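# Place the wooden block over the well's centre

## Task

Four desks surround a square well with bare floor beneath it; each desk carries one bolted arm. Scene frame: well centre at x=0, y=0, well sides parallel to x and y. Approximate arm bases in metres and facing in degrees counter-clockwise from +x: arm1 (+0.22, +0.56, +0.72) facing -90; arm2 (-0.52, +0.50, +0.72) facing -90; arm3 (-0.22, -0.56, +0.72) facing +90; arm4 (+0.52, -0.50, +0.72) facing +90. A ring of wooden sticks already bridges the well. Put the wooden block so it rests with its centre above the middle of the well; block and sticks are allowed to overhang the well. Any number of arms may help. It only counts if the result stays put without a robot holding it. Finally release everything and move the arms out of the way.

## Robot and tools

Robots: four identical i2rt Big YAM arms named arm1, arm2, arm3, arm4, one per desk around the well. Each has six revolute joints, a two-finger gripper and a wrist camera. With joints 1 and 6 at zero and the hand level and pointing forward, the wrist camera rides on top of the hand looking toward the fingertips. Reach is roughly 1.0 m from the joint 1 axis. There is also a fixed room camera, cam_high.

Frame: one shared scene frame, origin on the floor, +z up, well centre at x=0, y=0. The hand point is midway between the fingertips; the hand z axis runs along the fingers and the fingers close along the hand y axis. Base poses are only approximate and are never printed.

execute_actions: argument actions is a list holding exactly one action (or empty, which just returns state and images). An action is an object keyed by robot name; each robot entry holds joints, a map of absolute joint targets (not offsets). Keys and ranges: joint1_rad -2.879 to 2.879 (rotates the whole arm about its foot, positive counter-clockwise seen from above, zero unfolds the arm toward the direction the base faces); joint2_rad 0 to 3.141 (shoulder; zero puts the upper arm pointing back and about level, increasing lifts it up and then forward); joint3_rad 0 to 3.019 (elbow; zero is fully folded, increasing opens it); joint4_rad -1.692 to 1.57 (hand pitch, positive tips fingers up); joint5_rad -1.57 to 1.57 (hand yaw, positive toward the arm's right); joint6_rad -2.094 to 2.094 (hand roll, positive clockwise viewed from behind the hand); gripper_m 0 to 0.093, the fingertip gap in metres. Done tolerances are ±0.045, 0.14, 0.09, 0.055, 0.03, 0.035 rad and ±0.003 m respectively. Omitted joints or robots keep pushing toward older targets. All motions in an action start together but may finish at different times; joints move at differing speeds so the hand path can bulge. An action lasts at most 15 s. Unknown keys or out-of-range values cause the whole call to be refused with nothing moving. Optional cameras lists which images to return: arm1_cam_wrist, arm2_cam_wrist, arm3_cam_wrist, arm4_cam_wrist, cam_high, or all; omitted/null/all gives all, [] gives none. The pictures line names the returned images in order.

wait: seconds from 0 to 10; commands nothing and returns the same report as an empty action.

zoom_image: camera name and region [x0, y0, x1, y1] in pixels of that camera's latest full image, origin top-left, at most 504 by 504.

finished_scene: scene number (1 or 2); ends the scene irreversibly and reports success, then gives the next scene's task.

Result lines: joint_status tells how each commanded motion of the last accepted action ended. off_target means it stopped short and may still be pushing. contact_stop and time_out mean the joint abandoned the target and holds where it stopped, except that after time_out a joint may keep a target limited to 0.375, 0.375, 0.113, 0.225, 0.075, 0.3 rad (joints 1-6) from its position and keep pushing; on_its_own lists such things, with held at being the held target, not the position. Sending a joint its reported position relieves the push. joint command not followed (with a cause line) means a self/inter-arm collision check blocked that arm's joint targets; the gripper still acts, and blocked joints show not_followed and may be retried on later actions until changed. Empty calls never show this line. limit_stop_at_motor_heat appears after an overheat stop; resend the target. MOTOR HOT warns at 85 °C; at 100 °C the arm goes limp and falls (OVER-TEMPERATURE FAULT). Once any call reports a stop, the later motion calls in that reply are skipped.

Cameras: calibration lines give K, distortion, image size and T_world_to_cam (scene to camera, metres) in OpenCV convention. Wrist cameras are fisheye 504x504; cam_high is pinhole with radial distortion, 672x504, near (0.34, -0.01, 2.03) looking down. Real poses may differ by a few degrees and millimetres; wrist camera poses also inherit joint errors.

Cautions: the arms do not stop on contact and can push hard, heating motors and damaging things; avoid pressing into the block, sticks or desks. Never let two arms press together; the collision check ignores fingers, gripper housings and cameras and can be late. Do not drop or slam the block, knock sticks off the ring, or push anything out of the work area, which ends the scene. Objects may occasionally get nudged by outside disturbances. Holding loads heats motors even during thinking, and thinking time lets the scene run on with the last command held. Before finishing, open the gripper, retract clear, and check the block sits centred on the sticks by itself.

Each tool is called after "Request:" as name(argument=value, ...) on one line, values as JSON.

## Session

Request:
execute_actions(actions=[])

Scene clock: 0.00 s.
Motor temperatures (°C, as the motors report them): arm1=[27 26 26 27 26 27] | arm2=[25 27 28 28 29 26] | arm3=[26 27 26 27 25 26] | arm4=[29 28 26 26 28 25]
arm1.joint_positions: joint1_rad=-0.061 joint2_rad=+0.609 joint3_rad=+1.427 joint4_rad=-1.432 joint5_rad=+0.211 joint6_rad=-0.083 gripper_m=+0.094
arm1.joint_status: not commanded
arm1.hand: x=+0.1692 y=+0.3607 z=+1.3408 quat_wxyz=(-0.235, -0.649, -0.597, +0.410) (m; scene frame)
arm2.joint_positions: joint1_rad=+0.130 joint2_rad=+0.426 joint3_rad=+1.453 joint4_rad=-1.405 joint5_rad=-0.057 joint6_rad=+0.141 gripper_m=+0.095
arm2.joint_status: not commanded
arm2.hand: x=-0.5009 y=+0.3705 z=+1.3464 quat_wxyz=(-0.460, -0.584, -0.585, +0.323) (m; scene frame)
arm3.joint_positions: joint1_rad=-0.320 joint2_rad=+0.509 joint3_rad=+1.410 joint4_rad=-1.477 joint5_rad=+0.277 joint6_rad=-0.176 gripper_m=+0.094
arm3.joint_status: not commanded
arm3.hand: x=-0.1193 y=-0.4234 z=+1.3465 quat_wxyz=(-0.469, +0.515, -0.704, -0.135) (m; scene frame)
arm4.joint_positions: joint1_rad=-0.250 joint2_rad=+0.537 joint3_rad=+1.415 joint4_rad=-1.442 joint5_rad=-0.199 joint6_rad=-0.039 gripper_m=+0.094
arm4.joint_status: not commanded
arm4.hand: x=+0.5329 y=-0.3149 z=+1.2969 quat_wxyz=(-0.334, +0.583, -0.651, -0.353) (m; scene frame)
pictures: arm1_cam_wrist, arm2_cam_wrist, arm3_cam_wrist, arm4_cam_wrist, cam_high
camera_calibration (this result's frames):
arm1_cam_wrist: T_world_to_cam=[[-0.969132, 0.172739, 0.175908, -0.132498], [0.10639, 0.936671, -0.333658, 0.0960991], [-0.222404, -0.304644, -0.926136, 1.51085], [0, 0, 0, 1]] pos_world=[0.197387, 0.393146, 1.45463]
arm2_cam_wrist: T_world_to_cam=[[-0.984016, -0.0969004, -0.149411, -0.257933], [-0.00340307, 0.849078, -0.528257, 0.402822], [0.17805, -0.519304, -0.835836, 1.52954], [0, 0, 0, 1]] pos_world=[-0.524774, 0.427275, 1.4527]
arm3_cam_wrist: T_world_to_cam=[[0.853741, -0.433548, 0.28838, -0.471138], [-0.332199, -0.87999, -0.339502, 0.0481456], [0.400962, 0.194047, -0.895307, 1.45805], [0, 0, 0, 1]] pos_world=[-0.166397, -0.444823, 1.45761]
arm4_cam_wrist: T_world_to_cam=[[0.996584, -0.0584474, -0.0583476, -0.478149], [-0.0759231, -0.92641, -0.368782, 0.2324], [-0.0324995, 0.371952, -0.927683, 1.45919], [0, 0, 0, 1]] pos_world=[0.541583, -0.355398, 1.41147]
Images, in order (width x height): arm1_cam_wrist 504x504, arm2_cam_wrist 504x504, arm3_cam_wrist 504x504, arm4_cam_wrist 504x504, cam_high 672x504.

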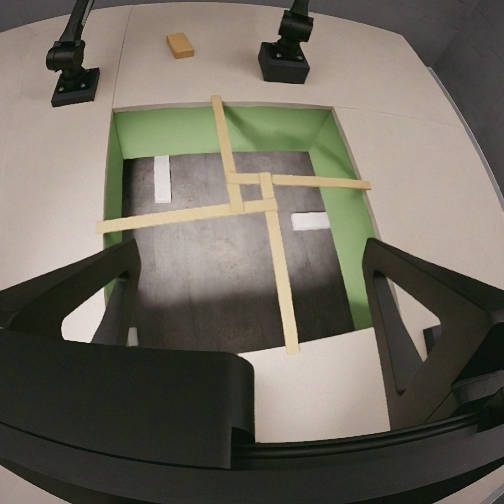

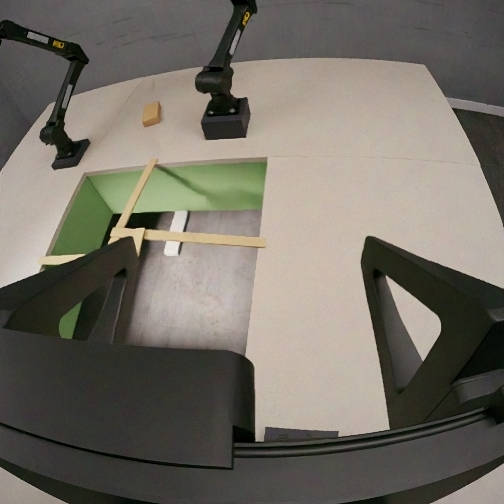

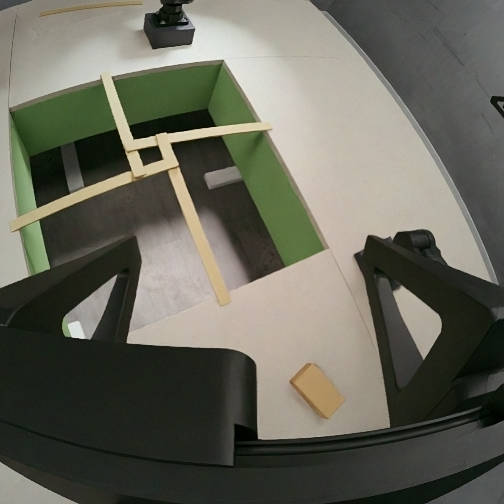

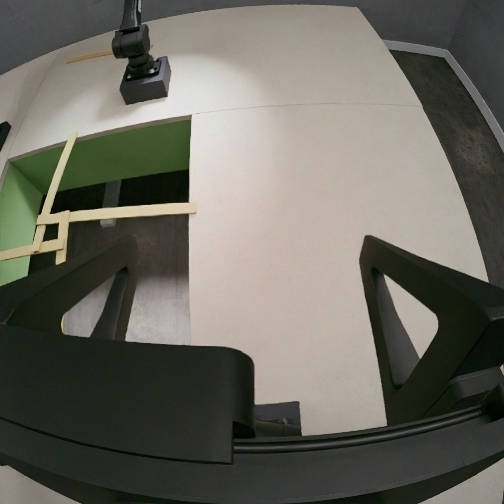

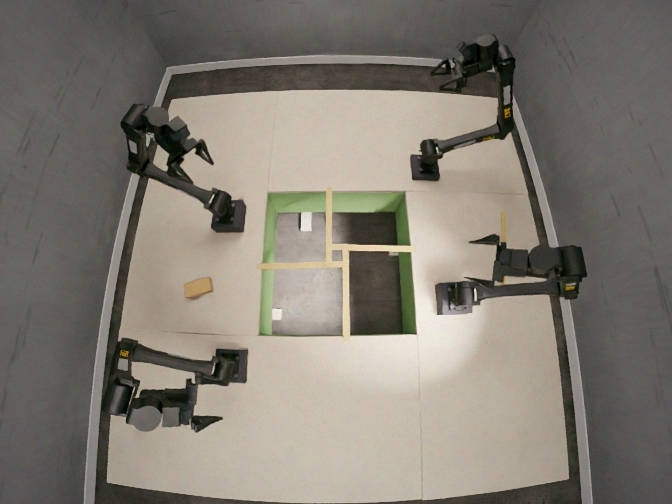

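Request:
execute_actions(actions=[{"arm3":{"joints":{"joint1_rad":-1.91,"joint2_rad":1.58,"joint3_rad":1.03,"joint4_rad":-1.02,"joint5_rad":0,"joint6_rad":0.96}}}], cameras=["arm3_cam_wrist"])

Scene clock: 3.23 s.
Motor temperatures (°C, as the motors report them): arm1=[27 26 27 27 26 27] | arm2=[25 27 28 29 29 26] | arm3=[26 28 27 27 25 26] | arm4=[29 28 27 26 28 25]
arm1.joint_positions: joint1_rad=-0.061 joint2_rad=+0.609 joint3_rad=+1.427 joint4_rad=-1.432 joint5_rad=+0.211 joint6_rad=-0.083 gripper_m=+0.094
arm1.joint_status: not commanded
arm1.hand: x=+0.1692 y=+0.3607 z=+1.3408 quat_wxyz=(-0.235, -0.649, -0.597, +0.410) (m; scene frame)
arm2.joint_positions: joint1_rad=+0.130 joint2_rad=+0.426 joint3_rad=+1.453 joint4_rad=-1.405 joint5_rad=-0.057 joint6_rad=+0.141 gripper_m=+0.095
arm2.joint_status: not commanded
arm2.hand: x=-0.5009 y=+0.3705 z=+1.3464 quat_wxyz=(-0.460, -0.584, -0.585, +0.323) (m; scene frame)
arm3.joint_positions: joint1_rad=-1.913 joint2_rad=+1.575 joint3_rad=+1.039 joint4_rad=-1.027 joint5_rad=+0.000 joint6_rad=+0.946 gripper_m=+0.094
arm3.joint_status: all done
arm3.hand: x=+0.1780 y=-0.7069 z=+0.8706 quat_wxyz=(-0.003, -0.605, -0.796, -0.002) (m; scene frame)
arm4.joint_positions: joint1_rad=-0.250 joint2_rad=+0.537 joint3_rad=+1.415 joint4_rad=-1.442 joint5_rad=-0.199 joint6_rad=-0.039 gripper_m=+0.094
arm4.joint_status: not commanded
arm4.hand: x=+0.5329 y=-0.3149 z=+1.2969 quat_wxyz=(-0.334, +0.583, -0.651, -0.353) (m; scene frame)
pictures: arm3_cam_wrist
camera_calibration (this result's frames):
arm3_cam_wrist: T_world_to_cam=[[-0.964604, -0.263548, -0.00900059, -0.00789063], [-0.218416, 0.779362, 0.587273, 0.0817712], [-0.14776, 0.568452, -0.809339, 1.2553], [0, 0, 0, 1]] pos_world=[0.195731, -0.779384, 0.967867]
Images, in order (width x height): arm3_cam_wrist 504x504.

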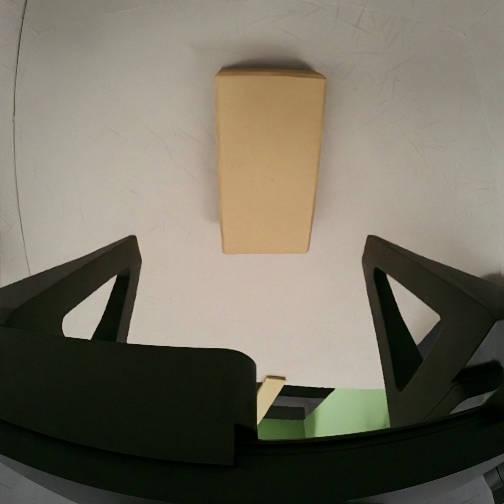

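Request:
execute_actions(actions=[{"arm3":{"joints":{"joint1_rad":-1.89,"joint2_rad":1.67,"joint3_rad":0.93,"joint4_rad":-0.81}}}], cameras=["arm3_cam_wrist"])

Request:
execute_actions(actions=[{"arm3":{"joints":{"joint2_rad":1.82,"joint3_rad":0.89,"joint4_rad":-0.625}}}], cameras=["arm3_cam_wrist"])

Request:
execute_actions(actions=[{"arm3":{"joints":{"gripper_m":0.04}}}], cameras=[])

Request:
execute_actions(actions=[{"arm3":{"joints":{"joint2_rad":1.55,"joint3_rad":1.08,"joint4_rad":-1.1}}}], cameras=[])

Request:
execute_actions(actions=[{"arm3":{"joints":{"joint1_rad":-0.365,"joint2_rad":2.02,"joint3_rad":1.65,"joint4_rad":-1.16,"joint6_rad":-0.37}}}], cameras=["arm3_cam_wrist"])

Scene clock: 9.17 s.
Motor temperatures (°C, as the motors report them): arm1=[27 26 29 28 26 27] | arm2=[25 27 29 29 29 26] | arm3=[26 28 28 27 25 26] | arm4=[29 28 28 26 28 25]
arm1.joint_positions: joint1_rad=-0.061 joint2_rad=+0.609 joint3_rad=+1.427 joint4_rad=-1.432 joint5_rad=+0.211 joint6_rad=-0.083 gripper_m=+0.094
arm1.joint_status: not commanded
arm1.hand: x=+0.1692 y=+0.3607 z=+1.3408 quat_wxyz=(-0.235, -0.649, -0.597, +0.410) (m; scene frame)
arm2.joint_positions: joint1_rad=+0.130 joint2_rad=+0.426 joint3_rad=+1.453 joint4_rad=-1.405 joint5_rad=-0.057 joint6_rad=+0.141 gripper_m=+0.095
arm2.joint_status: not commanded
arm2.hand: x=-0.5009 y=+0.3705 z=+1.3464 quat_wxyz=(-0.460, -0.584, -0.585, +0.323) (m; scene frame)
arm3.joint_positions: joint1_rad=-1.898 joint2_rad=+1.674 joint3_rad=+0.927 joint4_rad=-0.825 joint5_rad=+0.000 joint6_rad=+0.946 gripper_m=+0.094
arm3.joint_status: all done
arm3.hand: x=+0.1679 y=-0.6963 z=+0.7976 quat_wxyz=(+0.001, -0.600, -0.800, -0.001) (m; scene frame)
arm4.joint_positions: joint1_rad=-0.250 joint2_rad=+0.537 joint3_rad=+1.415 joint4_rad=-1.442 joint5_rad=-0.199 joint6_rad=-0.039 gripper_m=+0.094
arm4.joint_status: not commanded
arm4.hand: x=+0.5329 y=-0.3149 z=+1.2969 quat_wxyz=(-0.334, +0.583, -0.651, -0.353) (m; scene frame)
pictures: arm3_cam_wrist
camera_calibration (this result's frames):
arm3_cam_wrist: T_world_to_cam=[[-0.960721, -0.277505, -0.0025195, -0.0310281], [-0.225276, 0.774537, 0.591052, 0.108994], [-0.162069, 0.568404, -0.80663, 1.18892], [0, 0, 0, 1]] pos_world=[0.187432, -0.768819, 0.894522]
Images, in order (width x height): arm3_cam_wrist 504x504.

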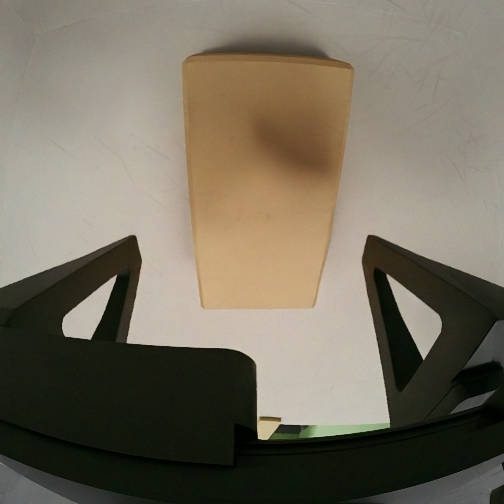

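Scene clock: 10.03 s.
Motor temperatures (°C, as the motors report them): arm1=[27 26 29 28 26 27] | arm2=[25 27 29 29 29 26] | arm3=[26 28 28 27 25 26] | arm4=[29 28 28 26 28 25]
arm1.joint_positions: joint1_rad=-0.061 joint2_rad=+0.609 joint3_rad=+1.427 joint4_rad=-1.432 joint5_rad=+0.211 joint6_rad=-0.083 gripper_m=+0.094
arm1.joint_status: not commanded
arm1.hand: x=+0.1692 y=+0.3607 z=+1.3408 quat_wxyz=(-0.235, -0.649, -0.597, +0.410) (m; scene frame)
arm2.joint_positions: joint1_rad=+0.130 joint2_rad=+0.426 joint3_rad=+1.453 joint4_rad=-1.405 joint5_rad=-0.057 joint6_rad=+0.141 gripper_m=+0.095
arm2.joint_status: not commanded
arm2.hand: x=-0.5009 y=+0.3705 z=+1.3464 quat_wxyz=(-0.460, -0.584, -0.585, +0.323) (m; scene frame)
arm3.joint_positions: joint1_rad=-1.898 joint2_rad=+1.809 joint3_rad=+0.897 joint4_rad=-0.642 joint5_rad=-0.001 joint6_rad=+0.948 gripper_m=+0.094
arm3.joint_status: all done
arm3.hand: x=+0.1746 y=-0.6982 z=+0.7375 quat_wxyz=(-0.007, -0.600, -0.800, -0.004) (m; scene frame)
arm4.joint_positions: joint1_rad=-0.250 joint2_rad=+0.537 joint3_rad=+1.415 joint4_rad=-1.442 joint5_rad=-0.199 joint6_rad=-0.039 gripper_m=+0.094
arm4.joint_status: not commanded
arm4.hand: x=+0.5329 y=-0.3149 z=+1.2969 quat_wxyz=(-0.334, +0.583, -0.651, -0.353) (m; scene frame)
pictures: arm3_cam_wrist
camera_calibration (this result's frames):
arm3_cam_wrist: T_world_to_cam=[[-0.960981, -0.276057, -0.0175635, -0.0131431], [-0.234139, 0.777966, 0.58305, 0.157307], [-0.147291, 0.564412, -0.812246, 1.14142], [0, 0, 0, 1]] pos_world=[0.192322, -0.770238, 0.835163]
Images, in order (width x height): arm3_cam_wrist 504x504.

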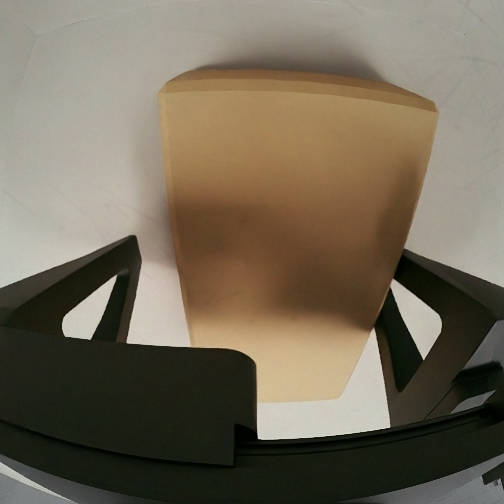

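Scene clock: 10.63 s.
Motor temperatures (°C, as the motors report them): arm1=[27 26 29 28 26 27] | arm2=[25 27 29 29 29 26] | arm3=[26 28 28 27 25 26] | arm4=[29 28 28 26 28 25]
arm1.joint_positions: joint1_rad=-0.061 joint2_rad=+0.609 joint3_rad=+1.427 joint4_rad=-1.432 joint5_rad=+0.211 joint6_rad=-0.083 gripper_m=+0.094
arm1.joint_status: not commanded
arm1.hand: x=+0.1692 y=+0.3607 z=+1.3408 quat_wxyz=(-0.235, -0.649, -0.597, +0.410) (m; scene frame)
arm2.joint_positions: joint1_rad=+0.130 joint2_rad=+0.426 joint3_rad=+1.453 joint4_rad=-1.405 joint5_rad=-0.057 joint6_rad=+0.141 gripper_m=+0.095
arm2.joint_status: not commanded
arm2.hand: x=-0.5009 y=+0.3705 z=+1.3464 quat_wxyz=(-0.460, -0.584, -0.585, +0.323) (m; scene frame)
arm3.joint_positions: joint1_rad=-1.898 joint2_rad=+1.809 joint3_rad=+0.896 joint4_rad=-0.639 joint5_rad=+0.001 joint6_rad=+0.949 gripper_m=+0.069
arm3.joint_status: gripper_m off_target (ended at +0.069, target +0.040)
arm3.hand: x=+0.1746 y=-0.6986 z=+0.7373 quat_wxyz=(-0.009, -0.600, -0.800, -0.003) (m; scene frame)
arm4.joint_positions: joint1_rad=-0.250 joint2_rad=+0.537 joint3_rad=+1.415 joint4_rad=-1.442 joint5_rad=-0.199 joint6_rad=-0.039 gripper_m=+0.094
arm4.joint_status: not commanded
arm4.hand: x=+0.5329 y=-0.3149 z=+1.2969 quat_wxyz=(-0.334, +0.583, -0.651, -0.353) (m; scene frame)
pictures: none
No camera images: the call's "cameras" was empty. Leave "cameras" out to get every camera's image.

Scene clock: 11.87 s.
Motor temperatures (°C, as the motors report them): arm1=[27 26 30 28 26 27] | arm2=[25 27 30 29 29 26] | arm3=[26 28 28 27 25 26] | arm4=[29 29 29 26 28 25]
arm1.joint_positions: joint1_rad=-0.061 joint2_rad=+0.609 joint3_rad=+1.427 joint4_rad=-1.432 joint5_rad=+0.211 joint6_rad=-0.083 gripper_m=+0.094
arm1.joint_status: not commanded
arm1.hand: x=+0.1692 y=+0.3607 z=+1.3408 quat_wxyz=(-0.235, -0.649, -0.597, +0.410) (m; scene frame)
arm2.joint_positions: joint1_rad=+0.130 joint2_rad=+0.426 joint3_rad=+1.453 joint4_rad=-1.405 joint5_rad=-0.057 joint6_rad=+0.141 gripper_m=+0.095
arm2.joint_status: not commanded
arm2.hand: x=-0.5009 y=+0.3705 z=+1.3464 quat_wxyz=(-0.460, -0.584, -0.585, +0.323) (m; scene frame)
arm3.joint_positions: joint1_rad=-1.898 joint2_rad=+1.549 joint3_rad=+1.065 joint4_rad=-1.086 joint5_rad=+0.001 joint6_rad=+0.949 gripper_m=+0.069
arm3.joint_status: all done
arm3.hand: x=+0.1788 y=-0.7004 z=+0.8900 quat_wxyz=(+0.000, -0.600, -0.800, -0.001) (m; scene frame)
arm4.joint_positions: joint1_rad=-0.250 joint2_rad=+0.537 joint3_rad=+1.415 joint4_rad=-1.442 joint5_rad=-0.199 joint6_rad=-0.039 gripper_m=+0.094
arm4.joint_status: not commanded
arm4.hand: x=+0.5329 y=-0.3149 z=+1.2969 quat_wxyz=(-0.334, +0.583, -0.651, -0.353) (m; scene frame)
pictures: none
No camera images: the call's "cameras" was empty. Leave "cameras" out to get every camera's image.

Scene clock: 13.90 s.
Motor temperatures (°C, as the motors report them): arm1=[27 26 30 28 26 27] | arm2=[25 27 30 29 29 26] | arm3=[26 29 29 27 25 26] | arm4=[29 29 29 26 28 25]
arm1.joint_positions: joint1_rad=-0.061 joint2_rad=+0.609 joint3_rad=+1.427 joint4_rad=-1.432 joint5_rad=+0.211 joint6_rad=-0.083 gripper_m=+0.094
arm1.joint_status: not commanded
arm1.hand: x=+0.1692 y=+0.3607 z=+1.3408 quat_wxyz=(-0.235, -0.649, -0.597, +0.410) (m; scene frame)
arm2.joint_positions: joint1_rad=+0.130 joint2_rad=+0.426 joint3_rad=+1.453 joint4_rad=-1.405 joint5_rad=-0.057 joint6_rad=+0.141 gripper_m=+0.095
arm2.joint_status: not commanded
arm2.hand: x=-0.5009 y=+0.3705 z=+1.3464 quat_wxyz=(-0.460, -0.584, -0.585, +0.323) (m; scene frame)
arm3.joint_positions: joint1_rad=-0.357 joint2_rad=+2.037 joint3_rad=+1.628 joint4_rad=-1.152 joint5_rad=-0.003 joint6_rad=-0.356 gripper_m=+0.069
arm3.joint_status: all done
arm3.hand: x=+0.0012 y=+0.0045 z=+0.8448 quat_wxyz=(-0.005, +0.702, -0.712, -0.004) (m; scene frame)
arm4.joint_positions: joint1_rad=-0.250 joint2_rad=+0.537 joint3_rad=+1.415 joint4_rad=-1.442 joint5_rad=-0.199 joint6_rad=-0.039 gripper_m=+0.094
arm4.joint_status: not commanded
arm4.hand: x=+0.5329 y=-0.3149 z=+1.2969 quat_wxyz=(-0.334, +0.583, -0.651, -0.353) (m; scene frame)
pictures: arm3_cam_wrist
camera_calibration (this result's frames):
arm3_cam_wrist: T_world_to_cam=[[0.99985, -0.0172134, -0.00174041, -0.000810416], [-0.0130256, -0.815148, 0.579106, -0.48231], [-0.0113871, -0.578996, -0.815251, 0.813896], [0, 0, 0, 1]] pos_world=[0.00379584, 0.0780746, 0.942836]
Images, in order (width x height): arm3_cam_wrist 504x504.

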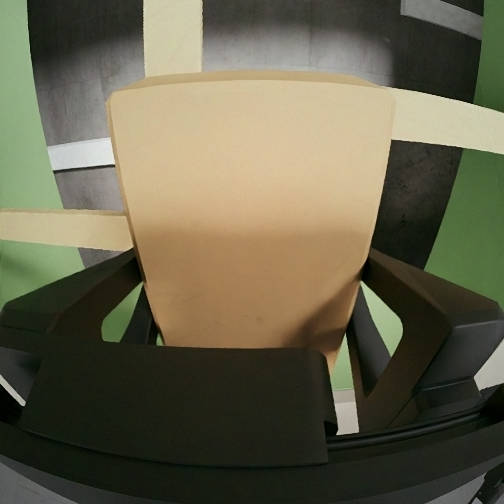

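Request:
execute_actions(actions=[{"arm3":{"joints":{"joint2_rad":2.08,"joint3_rad":1.6,"joint4_rad":-1.06}}}], cameras=["arm3_cam_wrist"])

Request:
execute_actions(actions=[{"arm3":{"joints":{"joint2_rad":2.13}}}], cameras=[])

Scene clock: 16.30 s.
Motor temperatures (°C, as the motors report them): arm1=[27 26 31 28 26 27] | arm2=[25 27 30 29 29 26] | arm3=[26 30 29 27 25 26] | arm4=[29 29 29 26 28 25]
arm1.joint_positions: joint1_rad=-0.061 joint2_rad=+0.609 joint3_rad=+1.427 joint4_rad=-1.432 joint5_rad=+0.211 joint6_rad=-0.083 gripper_m=+0.094
arm1.joint_status: not commanded
arm1.hand: x=+0.1692 y=+0.3607 z=+1.3408 quat_wxyz=(-0.235, -0.649, -0.597, +0.410) (m; scene frame)
arm2.joint_positions: joint1_rad=+0.130 joint2_rad=+0.426 joint3_rad=+1.453 joint4_rad=-1.405 joint5_rad=-0.057 joint6_rad=+0.141 gripper_m=+0.095
arm2.joint_status: not commanded
arm2.hand: x=-0.5009 y=+0.3705 z=+1.3464 quat_wxyz=(-0.460, -0.584, -0.585, +0.323) (m; scene frame)
arm3.joint_positions: joint1_rad=-0.357 joint2_rad=+2.081 joint3_rad=+1.597 joint4_rad=-1.074 joint5_rad=-0.003 joint6_rad=-0.356 gripper_m=+0.069
arm3.joint_status: all done
arm3.hand: x=+0.0020 y=+0.0066 z=+0.8087 quat_wxyz=(-0.006, +0.702, -0.712, -0.005) (m; scene frame)
arm4.joint_positions: joint1_rad=-0.250 joint2_rad=+0.537 joint3_rad=+1.415 joint4_rad=-1.442 joint5_rad=-0.199 joint6_rad=-0.039 gripper_m=+0.094
arm4.joint_status: not commanded
arm4.hand: x=+0.5329 y=-0.3149 z=+1.2969 quat_wxyz=(-0.334, +0.583, -0.651, -0.353) (m; scene frame)
pictures: arm3_cam_wrist
camera_calibration (this result's frames):
arm3_cam_wrist: T_world_to_cam=[[0.999858, -0.0168309, -0.000288595, -0.00279797], [-0.0135936, -0.817413, 0.575891, -0.457055], [-0.00992869, -0.575806, -0.817526, 0.787486], [0, 0, 0, 1]] pos_world=[0.00440326, 0.0797884, 0.907004]
Images, in order (width x height): arm3_cam_wrist 504x504.

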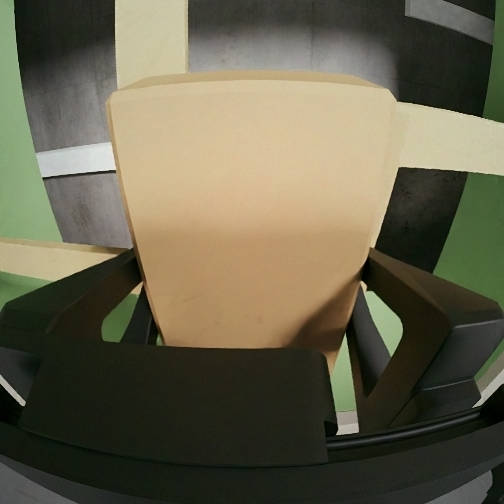

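Scene clock: 17.07 s.
Motor temperatures (°C, as the motors report them): arm1=[27 26 31 28 26 27] | arm2=[25 27 30 29 29 26] | arm3=[26 30 29 27 25 26] | arm4=[29 29 29 26 28 25]
arm1.joint_positions: joint1_rad=-0.061 joint2_rad=+0.609 joint3_rad=+1.427 joint4_rad=-1.432 joint5_rad=+0.211 joint6_rad=-0.083 gripper_m=+0.094
arm1.joint_status: not commanded
arm1.hand: x=+0.1692 y=+0.3607 z=+1.3408 quat_wxyz=(-0.235, -0.649, -0.597, +0.410) (m; scene frame)
arm2.joint_positions: joint1_rad=+0.130 joint2_rad=+0.426 joint3_rad=+1.453 joint4_rad=-1.405 joint5_rad=-0.057 joint6_rad=+0.141 gripper_m=+0.095
arm2.joint_status: not commanded
arm2.hand: x=-0.5009 y=+0.3705 z=+1.3464 quat_wxyz=(-0.460, -0.584, -0.585, +0.323) (m; scene frame)
arm3.joint_positions: joint1_rad=-0.357 joint2_rad=+2.104 joint3_rad=+1.597 joint4_rad=-1.072 joint5_rad=-0.006 joint6_rad=-0.360 gripper_m=+0.069
arm3.joint_status: all done
arm3.hand: x=+0.0008 y=+0.0042 z=+0.7951 quat_wxyz=(+0.004, +0.704, -0.710, -0.002) (m; scene frame)
arm4.joint_positions: joint1_rad=-0.250 joint2_rad=+0.537 joint3_rad=+1.415 joint4_rad=-1.442 joint5_rad=-0.199 joint6_rad=-0.039 gripper_m=+0.094
arm4.joint_status: not commanded
arm4.hand: x=+0.5329 y=-0.3149 z=+1.2969 quat_wxyz=(-0.334, +0.583, -0.651, -0.353) (m; scene frame)
pictures: none
No camera images: the call's "cameras" was empty. Leave "cameras" out to get every camera's image.

Request:
execute_actions(actions=[{"arm3":{"joints":{"joint2_rad":2.1,"gripper_m":0.093}}}], cameras=[])

Request:
execute_actions(actions=[{"arm3":{"joints":{"joint2_rad":1.6,"joint3_rad":1.5,"joint4_rad":-1.4}}}], cameras=["arm3_cam_wrist","cam_high"])

Scene clock: 18.70 s.
Motor temperatures (°C, as the motors report them): arm1=[27 26 31 28 26 27] | arm2=[25 27 30 29 29 26] | arm3=[26 30 29 27 25 26] | arm4=[29 29 30 26 28 25]
arm1.joint_positions: joint1_rad=-0.061 joint2_rad=+0.609 joint3_rad=+1.427 joint4_rad=-1.432 joint5_rad=+0.211 joint6_rad=-0.083 gripper_m=+0.094
arm1.joint_status: not commanded
arm1.hand: x=+0.1692 y=+0.3607 z=+1.3408 quat_wxyz=(-0.235, -0.649, -0.597, +0.410) (m; scene frame)
arm2.joint_positions: joint1_rad=+0.130 joint2_rad=+0.426 joint3_rad=+1.453 joint4_rad=-1.405 joint5_rad=-0.057 joint6_rad=+0.141 gripper_m=+0.095
arm2.joint_status: not commanded
arm2.hand: x=-0.5009 y=+0.3705 z=+1.3464 quat_wxyz=(-0.460, -0.584, -0.585, +0.323) (m; scene frame)
arm3.joint_positions: joint1_rad=-0.357 joint2_rad=+2.103 joint3_rad=+1.597 joint4_rad=-1.072 joint5_rad=-0.003 joint6_rad=-0.360 gripper_m=+0.093
arm3.joint_status: all done
arm3.hand: x=+0.0013 y=+0.0042 z=+0.7960 quat_wxyz=(+0.003, +0.704, -0.710, -0.001) (m; scene frame)
arm4.joint_positions: joint1_rad=-0.250 joint2_rad=+0.537 joint3_rad=+1.415 joint4_rad=-1.442 joint5_rad=-0.199 joint6_rad=-0.039 gripper_m=+0.094
arm4.joint_status: not commanded
arm4.hand: x=+0.5329 y=-0.3149 z=+1.2969 quat_wxyz=(-0.334, +0.583, -0.651, -0.353) (m; scene frame)
pictures: none
No camera images: the call's "cameras" was empty. Leave "cameras" out to get every camera's image.

Scene clock: 20.17 s.
Motor temperatures (°C, as the motors report them): arm1=[27 26 31 28 26 27] | arm2=[25 27 30 29 29 26] | arm3=[26 30 30 27 25 26] | arm4=[29 29 30 26 28 25]
arm1.joint_positions: joint1_rad=-0.061 joint2_rad=+0.609 joint3_rad=+1.427 joint4_rad=-1.432 joint5_rad=+0.211 joint6_rad=-0.083 gripper_m=+0.094
arm1.joint_status: not commanded
arm1.hand: x=+0.1692 y=+0.3607 z=+1.3408 quat_wxyz=(-0.235, -0.649, -0.597, +0.410) (m; scene frame)
arm2.joint_positions: joint1_rad=+0.130 joint2_rad=+0.426 joint3_rad=+1.453 joint4_rad=-1.405 joint5_rad=-0.057 joint6_rad=+0.141 gripper_m=+0.095
arm2.joint_status: not commanded
arm2.hand: x=-0.5009 y=+0.3705 z=+1.3464 quat_wxyz=(-0.460, -0.584, -0.585, +0.323) (m; scene frame)
arm3.joint_positions: joint1_rad=-0.357 joint2_rad=+1.591 joint3_rad=+1.492 joint4_rad=-1.387 joint5_rad=-0.001 joint6_rad=-0.360 gripper_m=+0.093
arm3.joint_status: all done
arm3.hand: x=-0.0370 y=-0.0961 z=+1.0289 quat_wxyz=(-0.039, +0.703, -0.710, -0.019) (m; scene frame)
arm4.joint_positions: joint1_rad=-0.250 joint2_rad=+0.537 joint3_rad=+1.415 joint4_rad=-1.442 joint5_rad=-0.199 joint6_rad=-0.039 gripper_m=+0.094
arm4.joint_status: not commanded
arm4.hand: x=+0.5329 y=-0.3149 z=+1.2969 quat_wxyz=(-0.334, +0.583, -0.651, -0.353) (m; scene frame)
pictures: arm3_cam_wrist, cam_high
camera_calibration (this result's frames):
arm3_cam_wrist: T_world_to_cam=[[0.999569, -0.0139783, 0.025798, 0.00799995], [-0.0253755, -0.853256, 0.520874, -0.615601], [0.0147314, -0.521304, -0.853244, 0.950934], [0, 0, 0, 1]] pos_world=[-0.0376263, -0.0294274, 1.13182]
Images, in order (width x height): arm3_cam_wrist 504x504, cam_high 672x504.

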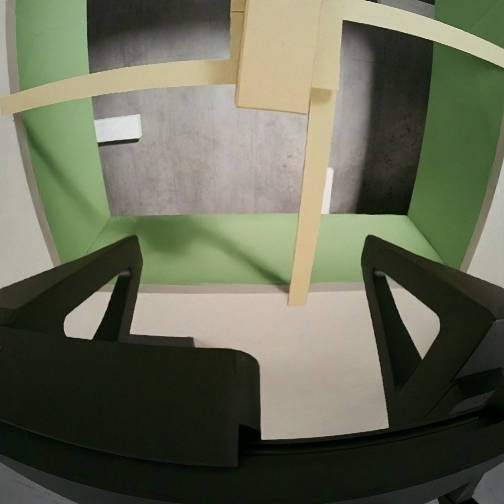

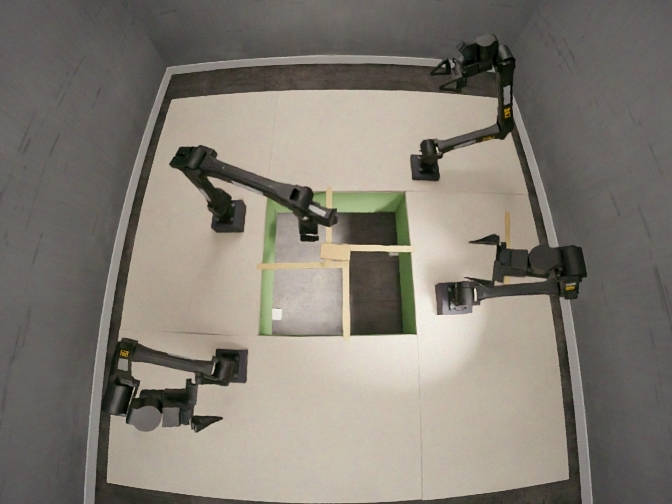

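Request:
finished_scene(scene=2)

The scene is finished: the task was done.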